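## Task

Take the yellow sponge and leave it resting on the coffee table in the adjoining room. The robot must not topple or finish leaning, or the goal fails. If the sponge stays in place at the end only because the robot is holding or propping it, the goal is not met.

## Robot and tools

Robot: a Hello Robot Stretch 3 in a physics simulation. It has one arm. A two-wheeled base (0.33 m long, 0.34 m wide) carries a mast with a lift, and the telescoping arm sticks out to the robot's RIGHT side, not forward. To bring the gripper forward or back you drive the base. Spinning in place pivots about the point midway between the drive wheels, 0.05 m behind the front edge. With the arm pulled in and the wrist folded, spinning sweeps a 0.28 m radius; an unfolded level wrist reaches past that. A loose object may occasionally get nudged by something outside the robot's control.

Cameras: head_camera and nav_camera are on the head and aim with head_pan_rad and head_tilt_rad; wrist_camera rides on the gripper.

Frames: the base frame has its origin on the floor between the drive wheels, x forward, y left, z up. hand_pose is reported in it, at the point where closed fingertips meet; with wrist joints at zero its x points up, y back along the arm toward the mast, z toward the rear. The odometry frame is the base frame at the start of the scene; heading is positive leftward, -3.142 to 3.142.

Tool execute_actions takes "actions", a list run in order (an empty list just reports the state and images). Each action may have "robot", "steps" (1 to 450 control steps at 30 per second; defaults to 1) and "until" (used only together with steps; ends the action early once all listed conditions hold). An action with only "steps" simply waits. "robot" is one command, a list of up to 8 commands run back to back, or {"stop": true}, which brakes everything and clears the queue. A command may contain:
- "base": exactly one of {"translate_m": d} or {"rotate_rad": d}. These are relative offsets measured from where the base sits when that command begins. translate_m is metres, positive forward, |d| up to 1. rotate_rad is radians, positive counter-clockwise (left), |d| up to 3.2. No sideways driving.
- "joints": absolute targets by name; unnamed joints keep their previous target. Ranges: lift_m 0 to 1.1 (arm height); arm_m 0 to 0.52 (extension); wrist_yaw_rad -1.345 to 4.42 (0 along the arm, positive toward the front, 3.0 folded over the base); wrist_pitch_rad -1.57 to 0.451 (0 level, negative tips fingers down); wrist_roll_rad -2.911 to 2.911; gripper_m -0.089 to 0.179 (bigger is wider; actual fingertip gap is about 0.007 m less near closed and 0.025 m less fully open, zero below 0.007); head_pan_rad -3.953 to 1.73 (0 forward, positive left, -1.57 looks along the arm); head_tilt_rad -1.53 to 0.419 (negative looks down).
- "contact_limits": {"arm_m": n}, the motor_effort percentage (1 to 100) at which that arm move halts; lower is gentler, too low halts immediately. It holds until the next arm_m command.
- In a list, {"pause_s": s} waits up to 15 s.
Base and joint moves in one command start together and keep running across later actions and while you think. Any new command acts immediately; named joints retarget, and the remainder of an older list is thrown away. One bad value or out-of-range number rejects the whole call.

To wait for everything to finish, use "steps": 450 with "until": {"robot": {"status": "ended"}}. Other conditions compare fields, e.g. {"lift_m": [">", 0.3]} or {"base_status": ["!=", "moving"]}; numbers compare at printed precision, so avoid "=". {"any": {"status": "ended"}} fires when the first motion or the queue ends.

Tool zoom_image: "camera" (head_camera, nav_camera or wrist_camera) and "region" [x0, y0, x1, y1] in pixels from the top-left, at most 504 by 504; gives a sharper crop of that camera's latest image.

Tool finished_scene: "scene" (the current scene number). It ends the scene irreversibly and the result reports success plus the next task. Before calling it, let every motion end, open the gripper off the object and pull clear, since the object must rest on the table without the robot's help.

Result lines: base_status shows progress as (distance moved of goal), from wheel counts; joint_goals and joint_status per joint; measured_speeds; refusals, queue (idle, running, done, dropped, stopped) and queue_left. Statuses: moving, done, off_target (stopped short, may still push), contact_stop (lift or arm hit something and went slack), time_out, stopped, not_commanded, torque_fault (a wrist servo shut off for 10 s and goes limp). Lines starting refused:, dropped: or replaced: explain problems, counting from 0. robot.on_its_own appears when the robot changed a goal itself, a joint is slack or off, a motor works hard at rest (likely carrying or pressing), or base_tilt has drifted 3 degrees or more. lidar_m: 12 distances from the base origin, 30 degree sectors starting straight ahead and going counter-clockwise (4th left, 7th behind, 10th right), in a plane 0.17 m up, so it sees table legs not tops. wrist_depth_mm and head_depth_mm: 7x7 grids of depth in mm. motor_effort: percent per motor, positive toward higher values, bracket is the recent peak. base_tilt in degrees, forward and right positive, with a fixed bias up to about 4.

Practical rules: the base goes fast (0.30 m/s, 1.9 rad/s) only when stowed: lift_m under 0.30, arm_m under 0.03, wrist_yaw_rad over 2.54; otherwise 0.10 m/s and 0.63 rad/s. Fold or unfold the wrist only with lift_m 0.32 to 0.95, wrist_pitch_rad -0.4 and roll near 0; after folding, the lift may drop to 0.25. With yaw below -0.4, keep pitch at -0.5 or lower. To grip, command gripper_m smaller than the object's width; to let go, open at least 0.02 past where the pads touched. Neither the reading nor done proves a grasp; check the cameras. Avoid tipping: don't push the arm into rigid things with the gripper higher than about 0.45 m, don't push again after a contact_stop, don't drive while the gripper presses or hooks something fixed, and be careful near furniture, especially reversing. If tilted, reverse the last move in small steps, pull the gripper free, and lower lift_m to about 0.2 if needed. Avoid drops, slamming, hard hits and strong pushes.

Each tool is called after "Call:" by a JSON object that holds its "method" and its "body".

## Session

Call:
{"method": "execute_actions", "body": {"actions": []}}

Scene clock: 0.00 s.
robot.base_odometry: x=+0.000 y=+0.000 heading=+0.000 (m, m, rad; robot's odometry frame)
robot.turned_by_wheels: +0.000 (rad since the last result)
robot.turned_by_imu: +0.000 (rad since the last result)
robot.base_tilt: forward=-2.2 right=-1.4 (deg)
robot.lidar_m: 0.94 1.26 2.85 2.36 1.68 1.60 1.21 0.94 0.90 0.92 0.95 0.91
robot.head_depth_mm: 831 838 837 839 841 841 841 / 883 881 884 883 885 885 890 / 935 935 938 938 939 942 945 / 993 992 992 996 1000 1004 1000 / 1058 1061 1061 1064 1066 1066 1070 / 1137 1138 1139 1143 1140 1139 1144 / 1225 1223 1225 1222 1231 1229 1234
robot.base_status: not_commanded
robot.joint_positions: lift_m=+0.482 arm_m=+0.002 wrist_yaw_rad=+3.095 wrist_pitch_rad=-0.425 wrist_roll_rad=-0.015 gripper_m=+0.037 head_pan_rad=+0.003 head_tilt_rad=-0.014
robot.joint_goals: lift_m=+0.482 arm_m=+0.002 wrist_yaw_rad=+3.095 wrist_pitch_rad=-0.425 wrist_roll_rad=-0.015 gripper_m=+0.037 head_pan_rad=+0.003 head_tilt_rad=-0.014
robot.joint_status: lift_m=not_commanded arm_m=not_commanded wrist_yaw_rad=not_commanded wrist_pitch_rad=not_commanded wrist_roll_rad=not_commanded gripper_m=not_commanded head_pan_rad=not_commanded head_tilt_rad=not_commanded
robot.measured_speeds: translate_m=+0.000 rotate_rad=+0.000 lift_m=+0.000 arm_m=+0.000 wrist_yaw_rad=+0.000 wrist_pitch_rad=+0.000 wrist_roll_rad=+0.000 head_pan_rad=+0.000 head_tilt_rad=+0.000
robot: refusals=0 queue=idle queue_left=0
robot.motor_effort: left_wheel=+0 right_wheel=+0 lift_m=+21 arm_m=+0 wrist_yaw_rad=+0 wrist_pitch_rad=+7 wrist_roll_rad=+0 gripper_m=-1 head_pan_rad=+0 head_tilt_rad=+1 (%)
robot.hand_pose: x=-0.0108 y=+0.0764 z=+0.4932 quat_wxyz=(+0.165, +0.689, +0.134, +0.693) (m; robot's base frame)
robot.wrist_depth_mm: - - - - - - - / - - - - - - - / - - - - - - - / - 996 - - - - - / 832 851 - 878 876 894 920 / 711 742 - 715 734 754 762 / 643 645 632 635 661 664 665
pictures: head_camera (sideways: a quarter turn clockwise sets it upright), nav_camera (sideways: a quarter turn counterclockwise sets it upright), wrist_camera
Images, in order (width x height): head_camera 896x504, nav_camera 672x504, wrist_camera 644x364.

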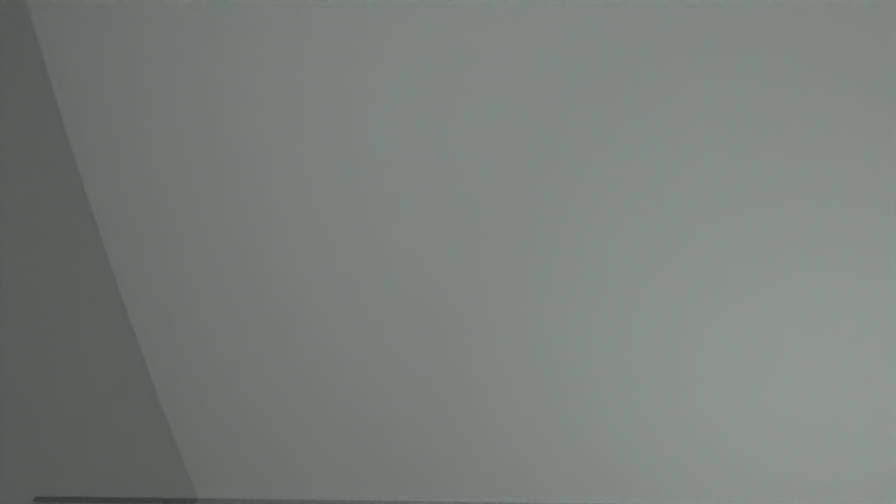

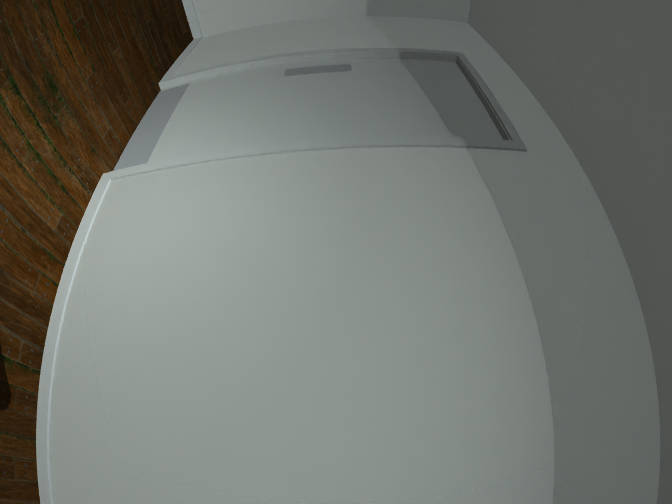

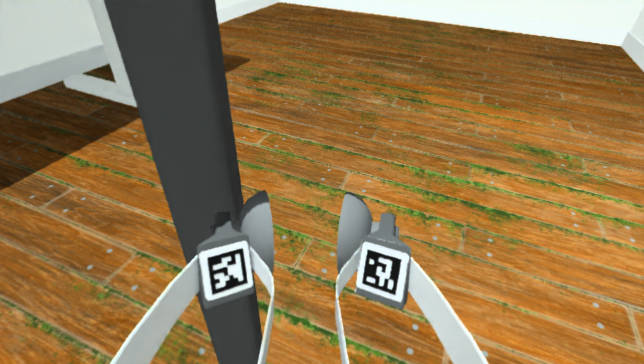

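Call:
{"method": "execute_actions", "body": {"actions": [{"robot":{"joints":{"head_pan_rad":1.7,"head_tilt_rad":-0.5}},"steps":200,"until":{"robot":{"status":"ended"}}}]}}

Call:
{"method": "execute_actions", "body": {"actions": [{"robot":{"joints":{"head_pan_rad":-3.3}},"steps":300,"until":{"robot":{"status":"ended"}}}]}}

Scene clock: 6.27 s.
robot.base_odometry: x=+0.000 y=+0.000 heading=+0.000 (m, m, rad; robot's odometry frame)
robot.turned_by_wheels: +0.000 (rad since the last result)
robot.turned_by_imu: +0.000 (rad since the last result)
robot.base_tilt: forward=-2.3 right=-1.4 (deg)
robot.lidar_m: 0.94 1.25 2.86 2.35 1.68 1.60 1.21 0.94 0.89 0.92 0.96 0.91
robot.head_depth_mm: 2465 2708 2869 2759 1999 1564 1278 / 2615 2797 3074 2745 1980 1560 1293 / 2615 2912 3225 2703 2003 1558 1288 / 2289 2493 2773 2691 1973 1560 1288 / 2038 2180 2368 2353 1962 1560 1284 / 1819 1960 2090 1274 1834 1580 1297 / 1640 1775 1886 1273 - - -
robot.base_status: not_commanded
robot.joint_positions: lift_m=+0.482 arm_m=+0.002 wrist_yaw_rad=+3.095 wrist_pitch_rad=-0.425 wrist_roll_rad=-0.015 gripper_m=+0.037 head_pan_rad=+1.693 head_tilt_rad=-0.494
robot.joint_goals: lift_m=+0.482 arm_m=+0.002 wrist_yaw_rad=+3.095 wrist_pitch_rad=-0.425 wrist_roll_rad=-0.015 gripper_m=+0.037 head_pan_rad=+1.700 head_tilt_rad=-0.500
robot.joint_status: lift_m=not_commanded arm_m=not_commanded wrist_yaw_rad=not_commanded wrist_pitch_rad=not_commanded wrist_roll_rad=not_commanded gripper_m=not_commanded head_pan_rad=done head_tilt_rad=done
robot.measured_speeds: translate_m=+0.000 rotate_rad=+0.000 lift_m=+0.000 arm_m=+0.000 wrist_yaw_rad=+0.000 wrist_pitch_rad=+0.000 wrist_roll_rad=+0.000 head_pan_rad=+0.000 head_tilt_rad=+0.000
robot: refusals=0 queue=done queue_left=0
robot.motor_effort: left_wheel=+0(0) right_wheel=+0(0) lift_m=+21(21) arm_m=+0(0) wrist_yaw_rad=+0(0) wrist_pitch_rad=+7(7) wrist_roll_rad=+0(0) gripper_m=-1(1) head_pan_rad=+3(35) head_tilt_rad=-3(33) (%)
robot.hand_pose: x=-0.0108 y=+0.0764 z=+0.4932 quat_wxyz=(+0.165, +0.689, +0.134, +0.693) (m; robot's base frame)
robot.wrist_depth_mm: - - - - - - - / - - - - - - - / - - - - - - - / - 995 - - - - - / 817 836 - 856 871 869 889 / 717 715 - 742 740 763 758 / 622 634 636 638 654 663 672
pictures: head_camera (sideways: a quarter turn clockwise sets it upright), nav_camera (sideways: a quarter turn counterclockwise sets it upright), wrist_camera
Images, in order (width x height): head_camera 896x504, nav_camera 672x504, wrist_camera 644x364.

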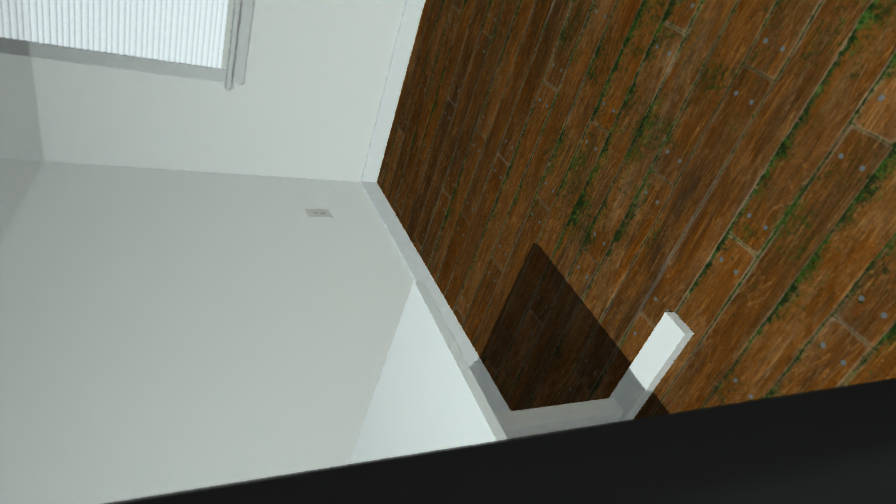

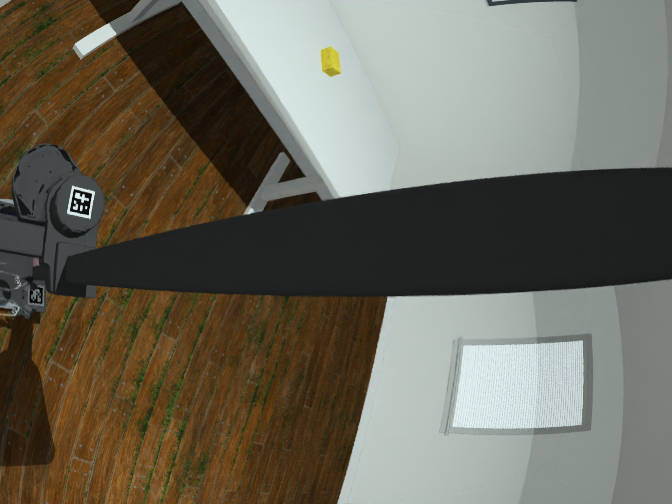

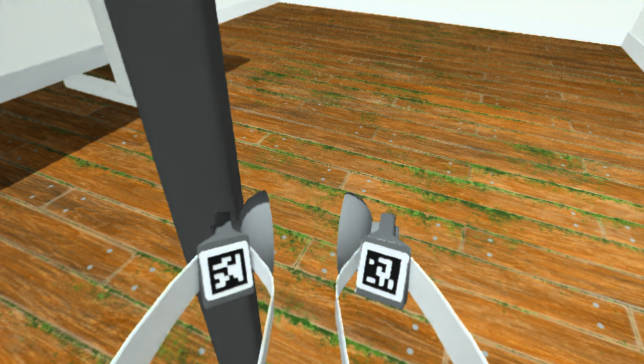

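Scene clock: 9.10 s.
robot.base_odometry: x=+0.000 y=+0.000 heading=+0.000 (m, m, rad; robot's odometry frame)
robot.turned_by_wheels: +0.000 (rad since the last result)
robot.turned_by_imu: +0.000 (rad since the last result)
robot.base_tilt: forward=-2.2 right=-1.4 (deg)
robot.lidar_m: 0.94 1.25 2.86 2.36 1.68 1.60 1.21 0.94 0.89 0.92 0.96 0.91
robot.head_depth_mm: 1293 1399 1497 1224 1002 1564 1283 / 1339 1445 1555 1215 1775 1565 1291 / 1392 1511 1613 1215 1832 1554 1284 / 1429 1564 1707 1205 1756 1525 1280 / 1492 1631 1801 1207 1973 1557 1286 / 1440 1519 1622 1703 1793 1556 1288 / 1211 1281 1350 1427 1510 1501 1281
robot.base_status: not_commanded
robot.joint_positions: lift_m=+0.482 arm_m=+0.002 wrist_yaw_rad=+3.095 wrist_pitch_rad=-0.425 wrist_roll_rad=-0.015 gripper_m=+0.037 head_pan_rad=-3.293 head_tilt_rad=-0.494
robot.joint_goals: lift_m=+0.482 arm_m=+0.002 wrist_yaw_rad=+3.095 wrist_pitch_rad=-0.425 wrist_roll_rad=-0.015 gripper_m=+0.037 head_pan_rad=-3.300 head_tilt_rad=-0.500
robot.joint_status: lift_m=not_commanded arm_m=not_commanded wrist_yaw_rad=not_commanded wrist_pitch_rad=not_commanded wrist_roll_rad=not_commanded gripper_m=not_commanded head_pan_rad=done head_tilt_rad=done
robot.measured_speeds: translate_m=+0.000 rotate_rad=+0.000 lift_m=+0.000 arm_m=+0.000 wrist_yaw_rad=+0.000 wrist_pitch_rad=+0.000 wrist_roll_rad=+0.000 head_pan_rad=+0.000 head_tilt_rad=+0.000
robot: refusals=0 queue=done queue_left=0
robot.motor_effort: left_wheel=+1(0) right_wheel=+0(0) lift_m=+20(21) arm_m=+0(0) wrist_yaw_rad=+0(1) wrist_pitch_rad=+7(7) wrist_roll_rad=+0(0) gripper_m=+0(0) head_pan_rad=-3(32) head_tilt_rad=-3(4) (%)
robot.hand_pose: x=-0.0108 y=+0.0764 z=+0.4932 quat_wxyz=(+0.165, +0.689, +0.134, +0.693) (m; robot's base frame)
robot.wrist_depth_mm: - - - - - - - / - - - - - - - / - - - - - - - / 991 952 - - - - - / 829 840 - 837 877 886 895 / 714 719 - 751 750 768 752 / 634 639 619 651 662 663 667
pictures: head_camera (sideways: a quarter turn clockwise sets it upright), nav_camera (sideways: a quarter turn counterclockwise sets it upright), wrist_camera
Images, in order (width x height): head_camera 896x504, nav_camera 672x504, wrist_camera 644x364.

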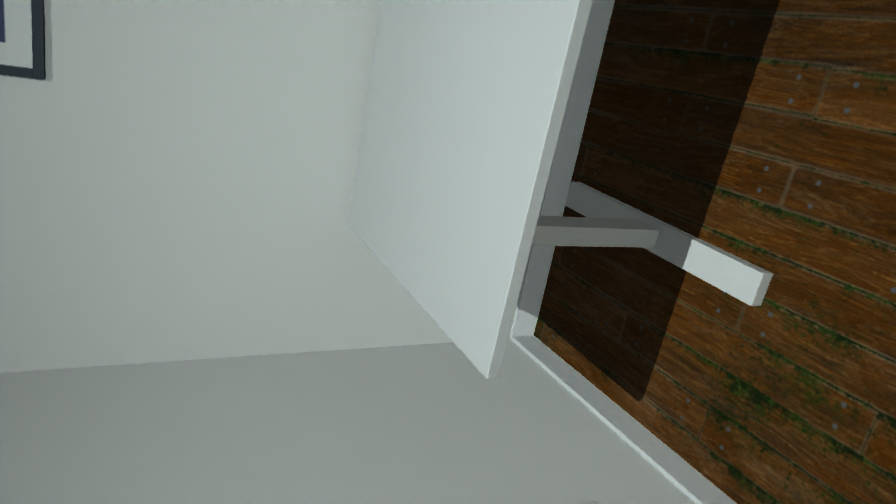

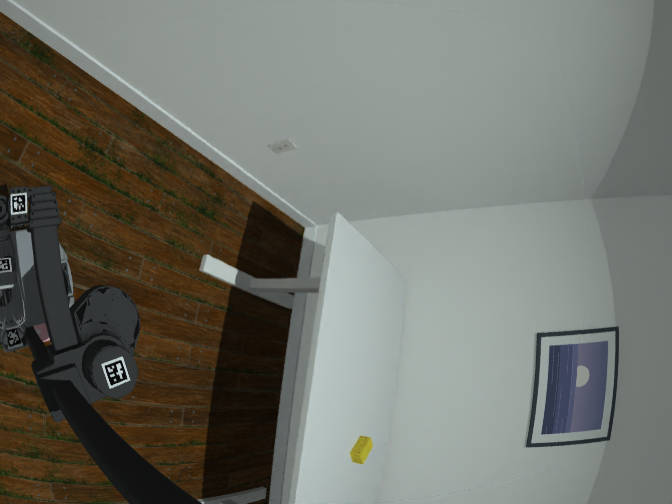

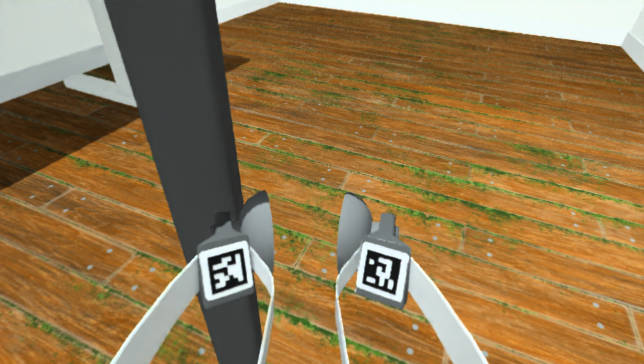

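Call:
{"method": "execute_actions", "body": {"actions": [{"robot":[{"base":{"rotate_rad":2.3},"joints":{"head_pan_rad":0,"lift_m":0.28}},{"base":{"translate_m":0.5}},{"base":{"rotate_rad":1.7},"joints":{"head_pan_rad":-1.57,"head_tilt_rad":-0.6}},{"joints":{"lift_m":0.9,"wrist_pitch_rad":-0.4}},{"joints":{"wrist_yaw_rad":0,"gripper_m":0.17}}],"steps":450,"until":{"robot":{"status":"ended"}}},{"steps":300,"until":{"robot":{"status":"ended"}}}]}}

Scene clock: 34.20 s.
robot.base_odometry: x=-0.333 y=+0.373 heading=-2.283 (m, m, rad; robot's odometry frame)
robot.turned_by_wheels: +4.000 (rad since the last result)
robot.turned_by_imu: +4.019 (rad since the last result)
robot.base_tilt: forward=-2.3 right=-1.4 (deg)
robot.lidar_m: 1.07 1.07 1.25 1.38 1.38 1.61 2.68 2.20 0.93 1.13 1.13 0.87
robot.head_depth_mm: 1019 1149 1259 1021 788 677 - / 1001 1116 1233 1019 785 657 - / 977 1082 1219 1024 812 - - / 959 1061 1189 1019 796 655 1164 / 938 1040 1162 1016 809 638 1135 / 921 1015 1135 1011 784 636 1138 / 903 994 1104 1013 784 634 574
robot.base_status: done (rotate_rad +1.6999 of +1.7000)
robot.joint_positions: lift_m=+0.900 arm_m=+0.002 wrist_yaw_rad=+0.002 wrist_pitch_rad=-0.420 wrist_roll_rad=-0.015 gripper_m=+0.170 head_pan_rad=-1.563 head_tilt_rad=-0.593
robot.joint_goals: lift_m=+0.900 arm_m=+0.002 wrist_yaw_rad=+0.000 wrist_pitch_rad=-0.400 wrist_roll_rad=-0.015 gripper_m=+0.170 head_pan_rad=-1.570 head_tilt_rad=-0.600
robot.joint_status: lift_m=done arm_m=not_commanded wrist_yaw_rad=done wrist_pitch_rad=done wrist_roll_rad=not_commanded gripper_m=done head_pan_rad=done head_tilt_rad=done
robot.measured_speeds: translate_m=+0.000 rotate_rad=+0.000 lift_m=+0.000 arm_m=+0.000 wrist_yaw_rad=+0.000 wrist_pitch_rad=+0.000 wrist_roll_rad=+0.000 head_pan_rad=+0.000 head_tilt_rad=+0.000
robot: refusals=0 queue=done queue_left=0
robot.motor_effort: left_wheel=-2(9) right_wheel=+4(14) lift_m=+25(28) arm_m=-1(1) wrist_yaw_rad=-2(3) wrist_pitch_rad=+9(10) wrist_roll_rad=+0(0) gripper_m=-1(91) head_pan_rad=-3(34) head_tilt_rad=-4(14) (%)
robot.hand_pose: x=-0.0211 y=-0.3711 z=+0.9120 quat_wxyz=(+0.697, +0.149, -0.686, -0.146) (m; robot's base frame)
robot.wrist_depth_mm: 739 796 832 916 964 - - / 759 817 834 869 905 929 - / 623 635 605 647 667 679 704 / 493 512 517 518 529 537 553 / 436 425 429 436 446 461 455 / - 368 374 373 378 377 381 / 315 321 325 329 329 331 345
pictures: head_camera (sideways: a quarter turn clockwise sets it upright), nav_camera (sideways: a quarter turn counterclockwise sets it upright), wrist_camera
Images, in order (width x height): head_camera 896x504, nav_camera 672x504, wrist_camera 644x364.

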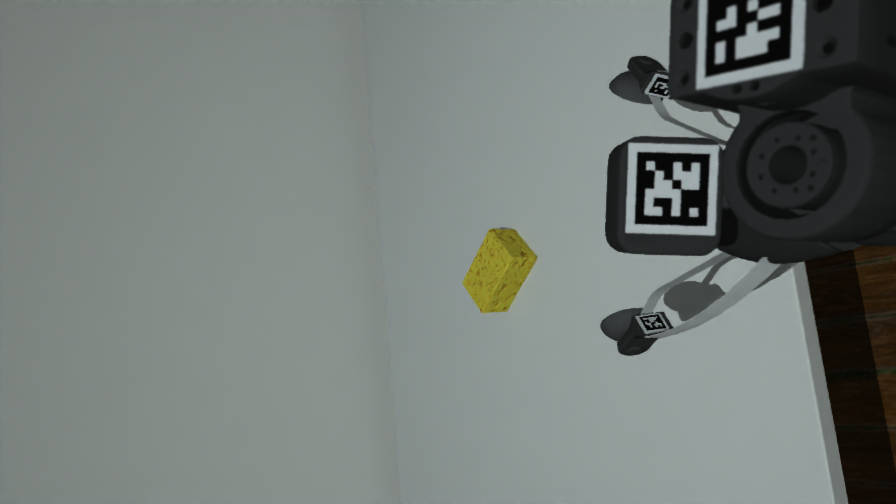

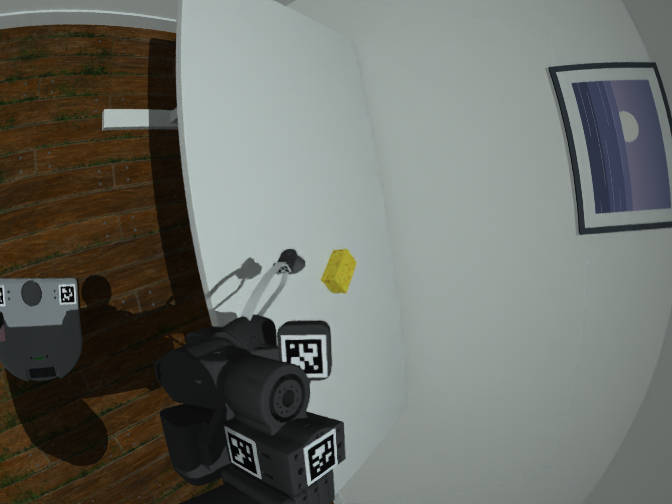

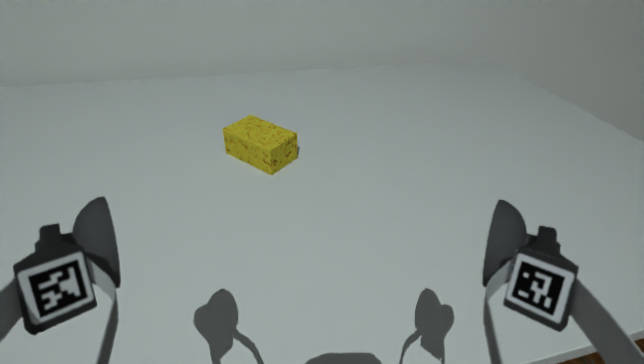

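Call:
{"method": "execute_actions", "body": {"actions": [{"robot":{"base":{"translate_m":-0.12},"joints":{"wrist_yaw_rad":0.85,"arm_m":0.32,"lift_m":0.84}},"steps":450,"until":{"robot":{"status":"ended"}}}]}}

Scene clock: 43.57 s.
robot.base_odometry: x=-0.255 y=+0.464 heading=-2.283 (m, m, rad; robot's odometry frame)
robot.turned_by_wheels: +0.000 (rad since the last result)
robot.turned_by_imu: -0.001 (rad since the last result)
robot.base_tilt: forward=-2.3 right=-1.4 (deg)
robot.lidar_m: 1.18 1.19 1.39 1.35 1.35 1.57 2.56 2.26 0.88 1.16 1.16 0.97
robot.head_depth_mm: 1053 1171 1302 1069 - - 1179 / 1025 1140 1265 - 786 658 1221 / 1004 1110 1235 - 760 640 1216 / 982 1085 1211 1120 757 638 1209 / 962 1069 1190 1009 784 639 1193 / 946 1044 1161 1016 758 636 1161 / 922 1022 1135 1014 783 637 1159
robot.base_status: done (translate_m -0.1200 of -0.1200)
robot.joint_positions: lift_m=+0.840 arm_m=+0.320 wrist_yaw_rad=+0.849 wrist_pitch_rad=-0.419 wrist_roll_rad=-0.015 gripper_m=+0.170 head_pan_rad=-1.563 head_tilt_rad=-0.593
robot.joint_goals: lift_m=+0.840 arm_m=+0.320 wrist_yaw_rad=+0.850 wrist_pitch_rad=-0.400 wrist_roll_rad=-0.015 gripper_m=+0.170 head_pan_rad=-1.570 head_tilt_rad=-0.600
robot.joint_status: lift_m=done arm_m=done wrist_yaw_rad=done wrist_pitch_rad=done wrist_roll_rad=not_commanded gripper_m=done head_pan_rad=done head_tilt_rad=done
robot.measured_speeds: translate_m=+0.000 rotate_rad=+0.000 lift_m=+0.000 arm_m=+0.000 wrist_yaw_rad=+0.000 wrist_pitch_rad=+0.000 wrist_roll_rad=+0.000 head_pan_rad=+0.000 head_tilt_rad=+0.000
robot: refusals=0 queue=done queue_left=0
robot.motor_effort: left_wheel=-2(7) right_wheel=+3(4) lift_m=+15(27) arm_m=+6(6) wrist_yaw_rad=+1(4) wrist_pitch_rad=+9(9) wrist_roll_rad=+0(0) gripper_m=+0(0) head_pan_rad=-3(3) head_tilt_rad=-4(4) (%)
robot.hand_pose: x=+0.1469 y=-0.6128 z=+0.8528 quat_wxyz=(+0.695, +0.418, -0.564, +0.154) (m; robot's base frame)
robot.wrist_depth_mm: - - 858 716 625 537 481 / 641 662 686 696 657 593 509 / 496 500 516 525 532 547 530 / 406 411 413 421 429 431 441 / 352 345 348 340 303 372 366 / - 293 297 301 274 304 311 / 252 260 261 265 266 267 270
pictures: head_camera (sideways: a quarter turn clockwise sets it upright), nav_camera (sideways: a quarter turn counterclockwise sets it upright), wrist_camera
Images, in order (width x height): head_camera 896x504, nav_camera 672x504, wrist_camera 644x364.

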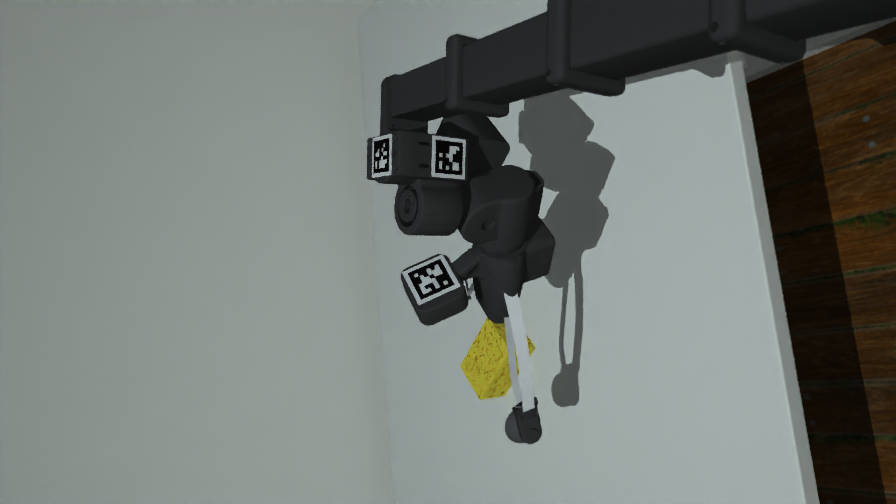

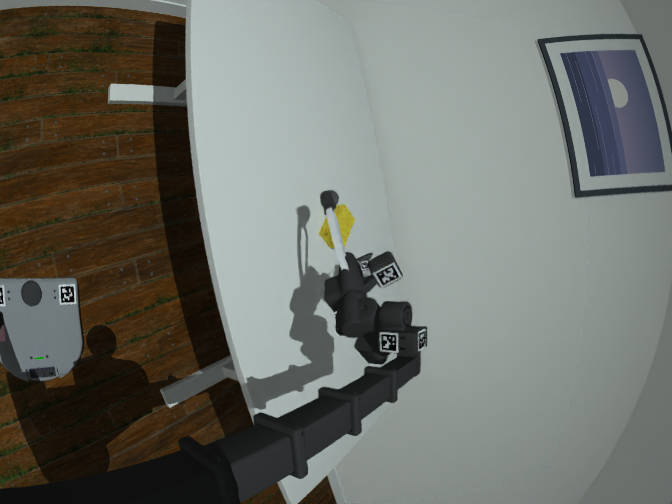

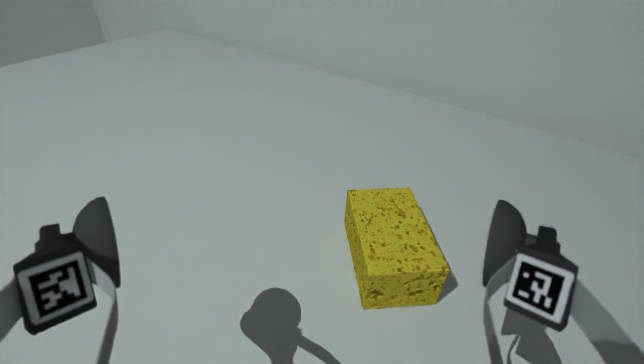

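Call:
{"method": "execute_actions", "body": {"actions": [{"robot":[{"joints":{"arm_m":0.405}},{"joints":{"lift_m":0.755}}],"steps":450,"until":{"robot":{"status":"ended"}}}]}}

Scene clock: 50.27 s.
robot.base_odometry: x=-0.255 y=+0.464 heading=-2.283 (m, m, rad; robot's odometry frame)
robot.turned_by_wheels: +0.000 (rad since the last result)
robot.turned_by_imu: -0.001 (rad since the last result)
robot.base_tilt: forward=-2.2 right=-1.4 (deg)
robot.lidar_m: 1.19 1.19 1.39 1.35 1.35 1.57 2.56 2.25 0.88 1.16 1.16 0.97
robot.head_depth_mm: 1044 1173 1295 1022 811 677 - / 1023 1143 1263 1112 762 656 1213 / 1003 1116 1231 - 773 639 1217 / 980 1093 1221 1114 759 636 1217 / 960 1060 1190 1016 770 638 1186 / 946 1039 1162 1016 758 636 1167 / 928 1020 1129 1012 780 636 1161
robot.base_status: done (translate_m -0.1200 of -0.1200)
robot.joint_positions: lift_m=+0.755 arm_m=+0.405 wrist_yaw_rad=+0.849 wrist_pitch_rad=-0.419 wrist_roll_rad=-0.015 gripper_m=+0.170 head_pan_rad=-1.563 head_tilt_rad=-0.593
robot.joint_goals: lift_m=+0.755 arm_m=+0.405 wrist_yaw_rad=+0.850 wrist_pitch_rad=-0.400 wrist_roll_rad=-0.015 gripper_m=+0.170 head_pan_rad=-1.570 head_tilt_rad=-0.600
robot.joint_status: lift_m=done arm_m=done wrist_yaw_rad=done wrist_pitch_rad=done wrist_roll_rad=not_commanded gripper_m=done head_pan_rad=done head_tilt_rad=done
robot.measured_speeds: translate_m=+0.000 rotate_rad=+0.000 lift_m=+0.000 arm_m=+0.000 wrist_yaw_rad=+0.000 wrist_pitch_rad=+0.000 wrist_roll_rad=+0.000 head_pan_rad=+0.000 head_tilt_rad=+0.000
robot: refusals=0 queue=done queue_left=0
robot.motor_effort: left_wheel=-2(2) right_wheel=+3(3) lift_m=+16(15) arm_m=+6(6) wrist_yaw_rad=+1(1) wrist_pitch_rad=+9(9) wrist_roll_rad=+0(0) gripper_m=+0(0) head_pan_rad=-3(3) head_tilt_rad=-5(4) (%)
robot.hand_pose: x=+0.1469 y=-0.6978 z=+0.7678 quat_wxyz=(+0.695, +0.418, -0.564, +0.154) (m; robot's base frame)
robot.wrist_depth_mm: 618 637 643 610 544 472 421 / 426 438 444 459 464 480 450 / 329 331 338 344 349 357 364 / 266 269 270 201 279 288 287 / 233 226 225 169 226 244 241 / - 194 195 170 195 201 204 / 167 171 173 174 177 177 179
pictures: head_camera (sideways: a quarter turn clockwise sets it upright), nav_camera (sideways: a quarter turn counterclockwise sets it upright), wrist_camera
Images, in order (width x height): head_camera 896x504, nav_camera 672x504, wrist_camera 644x364.

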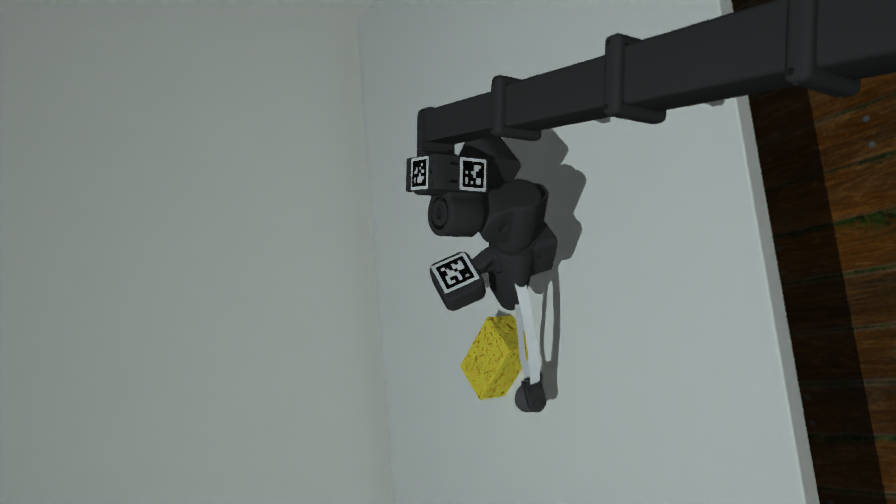

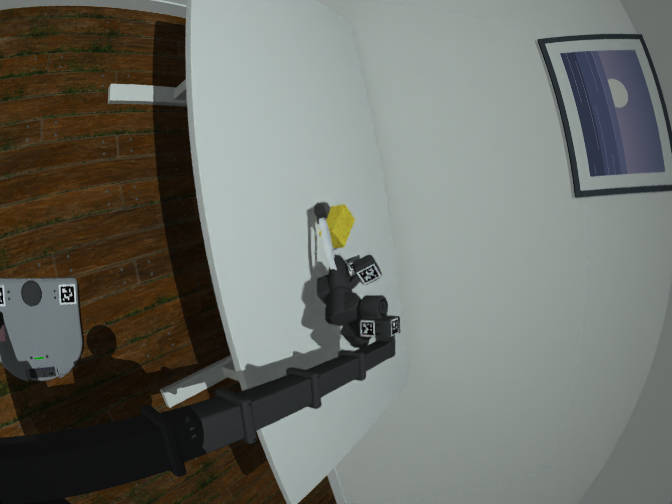

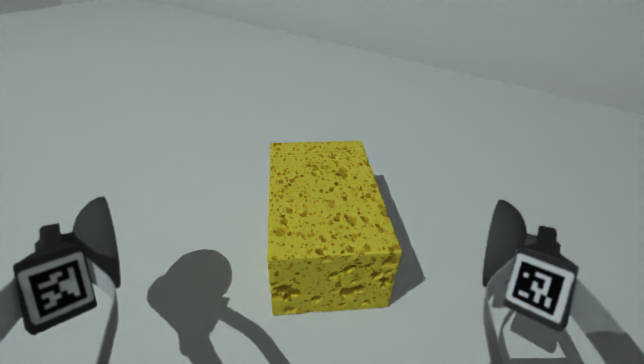

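Call:
{"method": "execute_actions", "body": {"actions": [{"robot":[{"base":{"translate_m":0.025},"joints":{"arm_m":0.44,"lift_m":0.742}},{"joints":{"gripper_m":0.03}},{"joints":{"lift_m":0.8}}],"steps":450,"until":{"robot":{"status":"ended"}}}]}}

Scene clock: 60.53 s.
robot.base_odometry: x=-0.271 y=+0.445 heading=-2.283 (m, m, rad; robot's odometry frame)
robot.turned_by_wheels: +0.000 (rad since the last result)
robot.turned_by_imu: -0.001 (rad since the last result)
robot.base_tilt: forward=-2.3 right=-1.5 (deg)
robot.lidar_m: 1.16 1.16 1.36 1.35 1.36 1.58 2.58 2.24 0.88 1.16 1.16 0.95
robot.head_depth_mm: 1041 1161 1284 1022 818 - - / 1018 1131 1264 - 772 640 1224 / 1000 1101 1231 920 785 637 1207 / 981 1091 1215 - 783 638 1193 / 959 1058 1192 901 784 638 1186 / 938 1034 1154 1015 783 636 1158 / 916 1015 1129 1017 782 636 1141
robot.base_status: done (translate_m +0.0250 of +0.0250)
robot.joint_positions: lift_m=+0.800 arm_m=+0.440 wrist_yaw_rad=+0.849 wrist_pitch_rad=-0.419 wrist_roll_rad=-0.015 gripper_m=+0.031 head_pan_rad=-1.563 head_tilt_rad=-0.593
robot.joint_goals: lift_m=+0.800 arm_m=+0.440 wrist_yaw_rad=+0.850 wrist_pitch_rad=-0.400 wrist_roll_rad=-0.015 gripper_m=+0.030 head_pan_rad=-1.570 head_tilt_rad=-0.600
robot.joint_status: lift_m=done arm_m=done wrist_yaw_rad=done wrist_pitch_rad=done wrist_roll_rad=not_commanded gripper_m=done head_pan_rad=done head_tilt_rad=done
robot.measured_speeds: translate_m=+0.000 rotate_rad=+0.000 lift_m=+0.000 arm_m=+0.000 wrist_yaw_rad=+0.000 wrist_pitch_rad=+0.000 wrist_roll_rad=+0.000 head_pan_rad=+0.000 head_tilt_rad=+0.000
robot: refusals=0 queue=done queue_left=0
robot.motor_effort: left_wheel=-2(4) right_wheel=+3(10) lift_m=+26(27) arm_m=+6(8) wrist_yaw_rad=+1(1) wrist_pitch_rad=+9(9) wrist_roll_rad=+0(0) gripper_m=-14(96) head_pan_rad=-3(3) head_tilt_rad=-4(4) (%)
robot.hand_pose: x=+0.1469 y=-0.7328 z=+0.8121 quat_wxyz=(+0.695, +0.418, -0.564, +0.154) (m; robot's base frame)
robot.wrist_depth_mm: - 779 693 588 496 432 388 / 534 554 557 583 532 474 413 / 417 422 426 442 444 461 434 / 339 342 331 178 355 361 365 / 281 287 148 149 301 300 307 / 244 252 129 129 134 256 260 / 214 216 122 119 218 223 226
pictures: head_camera (sideways: a quarter turn clockwise sets it upright), nav_camera (sideways: a quarter turn counterclockwise sets it upright), wrist_camera
Images, in order (width x height): head_camera 896x504, nav_camera 672x504, wrist_camera 644x364.

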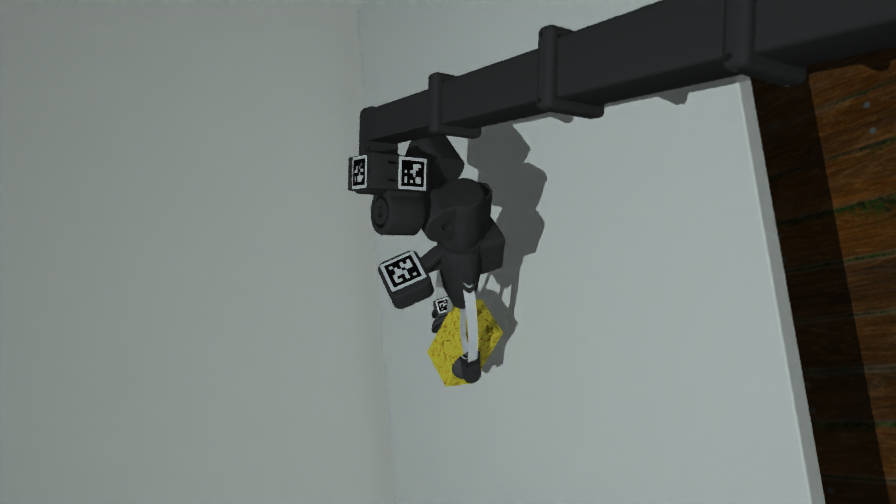

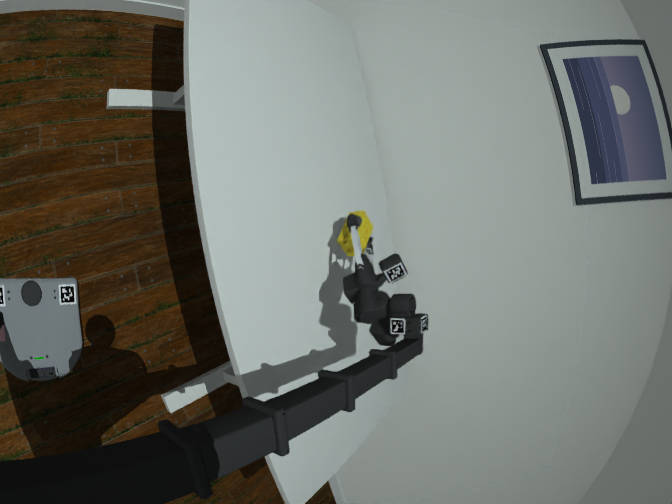

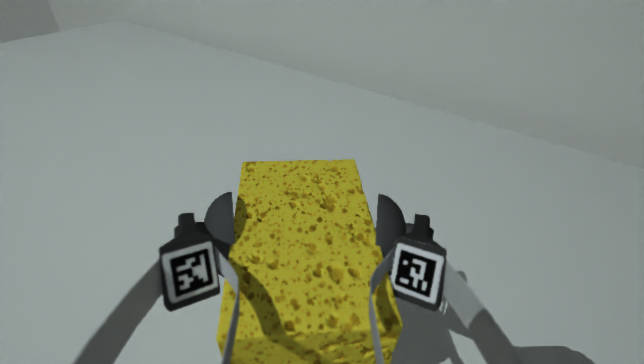

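Call:
{"method": "execute_actions", "body": {"actions": [{"robot":[{"joints":{"arm_m":0,"wrist_yaw_rad":2.9},"base":{"translate_m":-0.3}},{"joints":{"lift_m":0.28,"head_pan_rad":0},"base":{"translate_m":-0.3}},{"base":{"translate_m":-0.82}},{"base":{"rotate_rad":1.75}}],"steps":450,"until":{"robot":{"status":"ended"}}},{"steps":300,"until":{"robot":{"status":"ended"}}}]}}

Scene clock: 84.67 s.
robot.base_odometry: x=+0.657 y=+1.519 heading=-0.534 (m, m, rad; robot's odometry frame)
robot.turned_by_wheels: +1.750 (rad since the last result)
robot.turned_by_imu: +1.751 (rad since the last result)
robot.base_tilt: forward=-2.3 right=-1.4 (deg)
robot.lidar_m: 1.06 1.07 1.29 1.22 1.24 1.58 1.49 1.27 1.97 2.53 1.57 1.12
robot.head_depth_mm: 883 980 1101 1229 1409 1441 1218 / 879 977 1093 1243 1448 1447 1222 / 873 960 1079 1235 1428 1441 1210 / 869 961 1079 1234 1422 1445 1214 / 862 955 1074 1220 1413 1438 1209 / 860 950 1058 1210 1406 1435 1213 / 846 942 1057 1181 1347 1444 1214
robot.base_status: done (rotate_rad +1.7499 of +1.7500)
robot.joint_positions: lift_m=+0.280 arm_m=+0.002 wrist_yaw_rad=+2.899 wrist_pitch_rad=-0.419 wrist_roll_rad=-0.015 gripper_m=+0.031 head_pan_rad=-0.007 head_tilt_rad=-0.594
robot.joint_goals: lift_m=+0.280 arm_m=+0.000 wrist_yaw_rad=+2.900 wrist_pitch_rad=-0.400 wrist_roll_rad=-0.015 gripper_m=+0.030 head_pan_rad=+0.000 head_tilt_rad=-0.600
robot.joint_status: lift_m=done arm_m=done wrist_yaw_rad=done wrist_pitch_rad=done wrist_roll_rad=not_commanded gripper_m=done head_pan_rad=done head_tilt_rad=done
robot.measured_speeds: translate_m=+0.000 rotate_rad=+0.000 lift_m=+0.000 arm_m=+0.000 wrist_yaw_rad=+0.000 wrist_pitch_rad=+0.000 wrist_roll_rad=+0.000 head_pan_rad=+0.000 head_tilt_rad=+0.000
robot: refusals=0 queue=done queue_left=0
robot.motor_effort: left_wheel=-2(11) right_wheel=+3(13) lift_m=+15(25) arm_m=-6(8) wrist_yaw_rad=+1(3) wrist_pitch_rad=+9(9) wrist_roll_rad=+0(0) gripper_m=-14(14) head_pan_rad=+2(34) head_tilt_rad=-4(4) (%)
robot.hand_pose: x=+0.0326 y=+0.0705 z=+0.2928 quat_wxyz=(+0.230, +0.699, +0.064, +0.674) (m; robot's base frame)
robot.wrist_depth_mm: - - - - - - 919 / - - - - - - 950 / - 821 878 901 882 887 884 / - 693 665 179 707 723 741 / 562 - 148 149 579 587 609 / 486 - 127 129 133 511 512 / - - 117 119 427 444 456
pictures: head_camera (sideways: a quarter turn clockwise sets it upright), nav_camera (sideways: a quarter turn counterclockwise sets it upright), wrist_camera
Images, in order (width x height): head_camera 896x504, nav_camera 672x504, wrist_camera 644x364.

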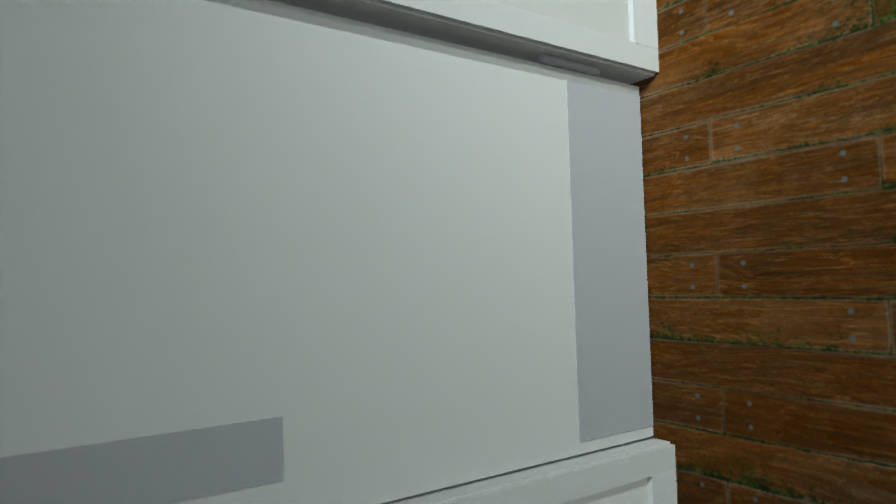

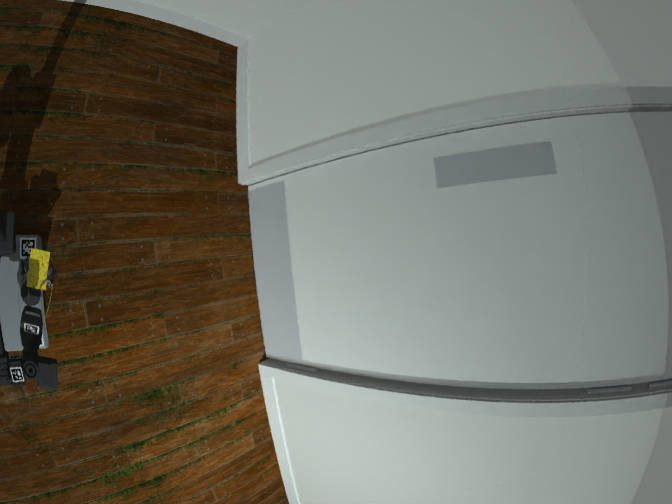

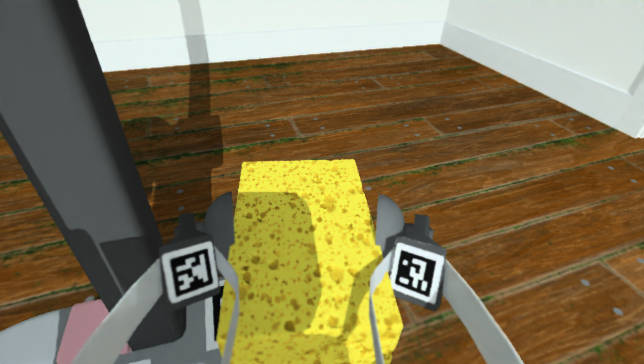

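Call:
{"method": "execute_actions", "body": {"actions": [{"robot":[{"joints":{"wrist_yaw_rad":3.08,"head_tilt_rad":-0.9},"base":{"rotate_rad":0.17}},{"base":{"translate_m":0.92}},{"joints":{"lift_m":0.32}},{"base":{"translate_m":0.4}}],"steps":450,"until":{"robot":{"status":"ended"}}}]}}

Scene clock: 101.63 s.
robot.base_odometry: x=+1.891 y=+1.050 heading=-0.364 (m, m, rad; robot's odometry frame)
robot.turned_by_wheels: +0.170 (rad since the last result)
robot.turned_by_imu: +0.160 (rad since the last result)
robot.base_tilt: forward=-2.2 right=-1.4 (deg)
robot.lidar_m: 0.19 1.43 1.11 0.50 0.34 1.71 2.80 2.49 0.37 0.20 0.17 0.17
robot.head_depth_mm: - - - - - 304 384 / - - - - 294 347 497 / - - - - 314 437 704 / - - - 305 390 591 1051 / - - 299 352 511 1196 1106 / - - 1819 1598 1416 1240 1104 / 1838 2129 1937 1632 1407 1238 1101
robot.base_status: done (translate_m +0.4000 of +0.4000)
robot.joint_positions: lift_m=+0.320 arm_m=+0.002 wrist_yaw_rad=+3.078 wrist_pitch_rad=-0.419 wrist_roll_rad=-0.015 gripper_m=+0.031 head_pan_rad=-0.007 head_tilt_rad=-0.890
robot.joint_goals: lift_m=+0.320 arm_m=+0.000 wrist_yaw_rad=+3.080 wrist_pitch_rad=-0.400 wrist_roll_rad=-0.015 gripper_m=+0.030 head_pan_rad=+0.000 head_tilt_rad=-0.900
robot.joint_status: lift_m=done arm_m=done wrist_yaw_rad=done wrist_pitch_rad=done wrist_roll_rad=not_commanded gripper_m=done head_pan_rad=done head_tilt_rad=done
robot.measured_speeds: translate_m=+0.000 rotate_rad=+0.000 lift_m=+0.000 arm_m=+0.000 wrist_yaw_rad=+0.000 wrist_pitch_rad=+0.000 wrist_roll_rad=+0.000 head_pan_rad=+0.000 head_tilt_rad=+0.000
robot: refusals=0 queue=done queue_left=0
robot.motor_effort: left_wheel=-1(10) right_wheel=+5(64) lift_m=+25(28) arm_m=-4(6) wrist_yaw_rad=+3(18) wrist_pitch_rad=+9(9) wrist_roll_rad=+0(0) gripper_m=-15(14) head_pan_rad=+3(3) head_tilt_rad=-5(33) (%)
robot.hand_pose: x=-0.0069 y=+0.0767 z=+0.3321 quat_wxyz=(+0.169, +0.691, +0.126, +0.692) (m; robot's base frame)
robot.wrist_depth_mm: 278 - 811 - - - - / 301 299 818 - - - - / 334 340 855 928 956 998 - / 378 375 176 178 755 776 796 / 585 421 147 150 664 642 658 / 533 477 127 129 134 557 566 / 471 - 117 119 474 492 492
pictures: head_camera (sideways: a quarter turn clockwise sets it upright), nav_camera (sideways: a quarter turn counterclockwise sets it upright), wrist_camera
Images, in order (width x height): head_camera 896x504, nav_camera 672x504, wrist_camera 644x364.

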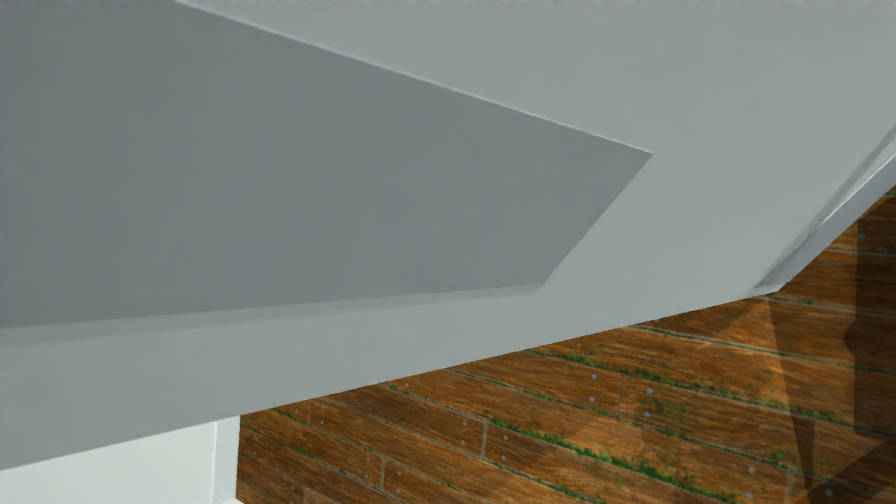

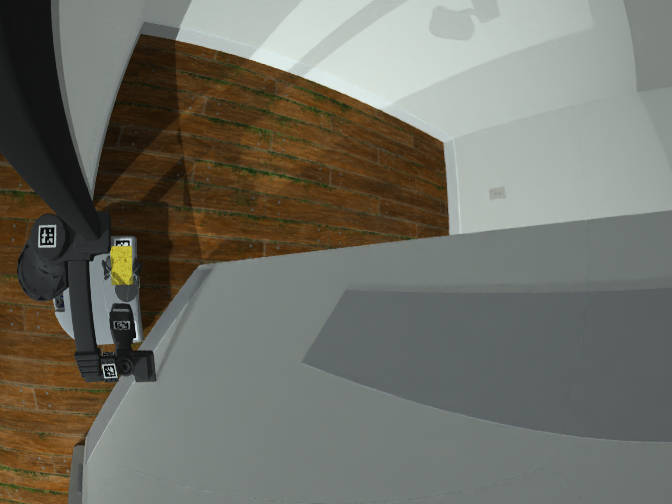

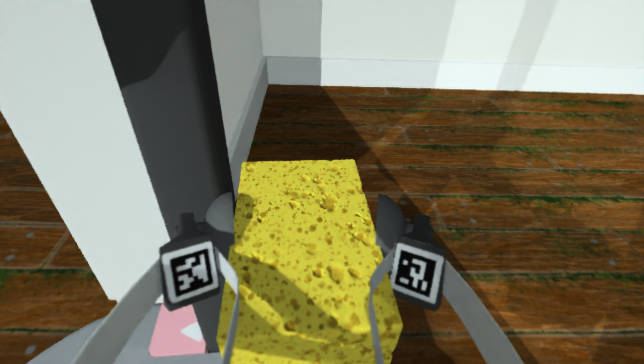

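Light door. Continue.

Call:
{"method": "execute_actions", "body": {"actions": [{"robot":{"joints":{"head_pan_rad":-1.5,"head_tilt_rad":-0.6},"base":{"translate_m":0.75}},"steps":450,"until":{"robot":{"status":"ended"}}}]}}

Scene clock: 113.47 s.
robot.base_odometry: x=+2.592 y=+0.783 heading=-0.364 (m, m, rad; robot's odometry frame)
robot.turned_by_wheels: +0.000 (rad since the last result)
robot.turned_by_imu: +0.000 (rad since the last result)
robot.base_tilt: forward=-2.2 right=-1.4 (deg)
robot.lidar_m: 1.20 1.28 1.04 1.03 1.10 0.59 0.60 0.81 1.43 2.06 1.58 1.23
robot.head_depth_mm: 2227 2461 2729 2272 1760 1433 1212 / 2260 2495 2386 2244 1757 1423 1213 / 2302 2554 2401 2300 1760 1433 1211 / 2377 2602 2415 2280 1760 1438 1210 / 2411 2697 2879 2262 1767 1433 1213 / 2436 2678 2842 2259 1763 1437 1214 / 2183 2226 2358 2222 1752 1429 1208
robot.base_status: done (translate_m +0.7500 of +0.7500)
robot.joint_positions: lift_m=+0.320 arm_m=+0.002 wrist_yaw_rad=+3.081 wrist_pitch_rad=-0.419 wrist_roll_rad=-0.015 gripper_m=+0.031 head_pan_rad=-1.493 head_tilt_rad=-0.603
robot.joint_goals: lift_m=+0.320 arm_m=+0.000 wrist_yaw_rad=+3.080 wrist_pitch_rad=-0.400 wrist_roll_rad=-0.015 gripper_m=+0.030 head_pan_rad=-1.500 head_tilt_rad=-0.600
robot.joint_status: lift_m=done arm_m=done wrist_yaw_rad=done wrist_pitch_rad=done wrist_roll_rad=not_commanded gripper_m=done head_pan_rad=done head_tilt_rad=done
robot.measured_speeds: translate_m=+0.000 rotate_rad=+0.000 lift_m=+0.000 arm_m=+0.000 wrist_yaw_rad=+0.000 wrist_pitch_rad=+0.000 wrist_roll_rad=+0.000 head_pan_rad=+0.000 head_tilt_rad=+0.000
robot: refusals=0 queue=done queue_left=0
robot.motor_effort: left_wheel=-1(10) right_wheel=+1(25) lift_m=+25(25) arm_m=+0(4) wrist_yaw_rad=-2(9) wrist_pitch_rad=+9(10) wrist_roll_rad=+0(0) gripper_m=-14(14) head_pan_rad=-3(34) head_tilt_rad=+1(28) (%)
robot.hand_pose: x=-0.0077 y=+0.0770 z=+0.3321 quat_wxyz=(+0.167, +0.690, +0.128, +0.692) (m; robot's base frame)
robot.wrist_depth_mm: - - - - - - - / - - - - - - - / 914 927 956 947 977 989 996 / 744 734 176 178 775 785 792 / 613 620 148 149 644 651 665 / 522 550 128 129 134 553 558 / 474 - 117 119 476 492 493
pictures: head_camera (sideways: a quarter turn clockwise sets it upright), nav_camera (sideways: a quarter turn counterclockwise sets it upright), wrist_camera
Images, in order (width x height): head_camera 896x504, nav_camera 672x504, wrist_camera 644x364.

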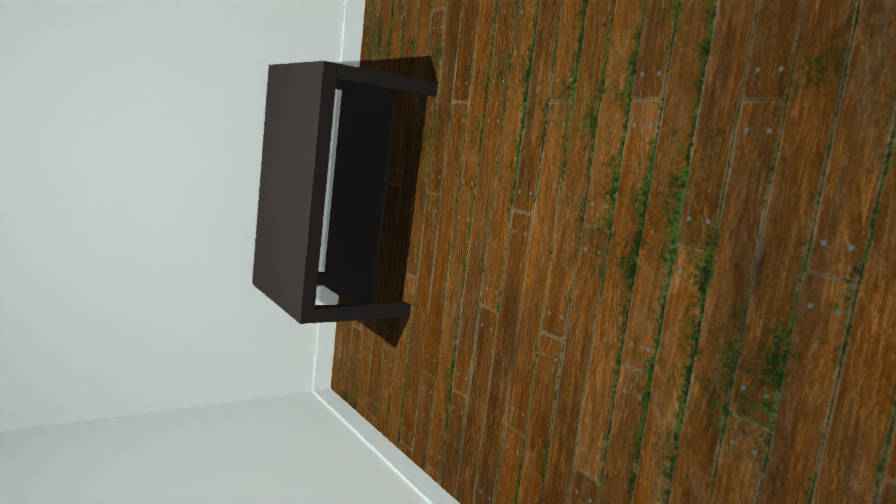

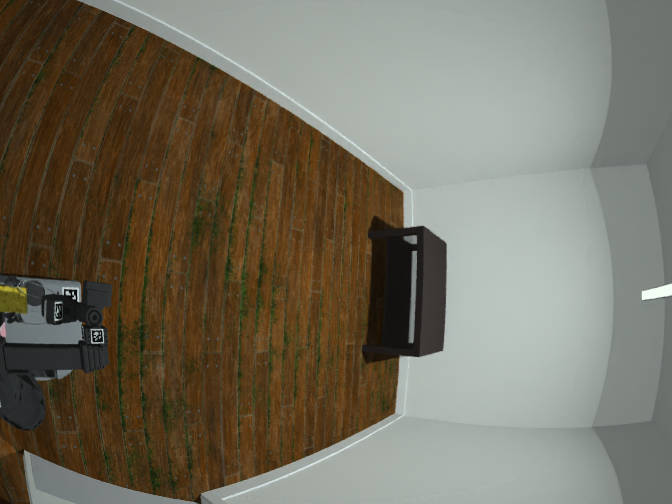

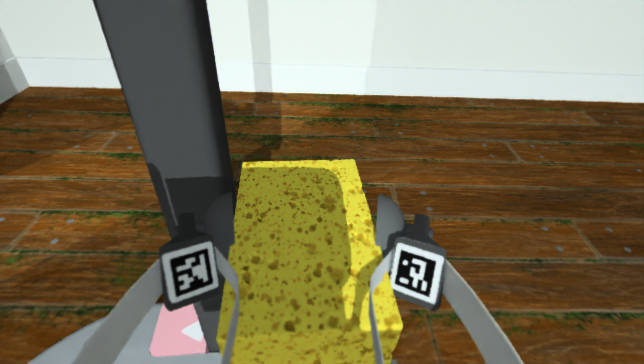

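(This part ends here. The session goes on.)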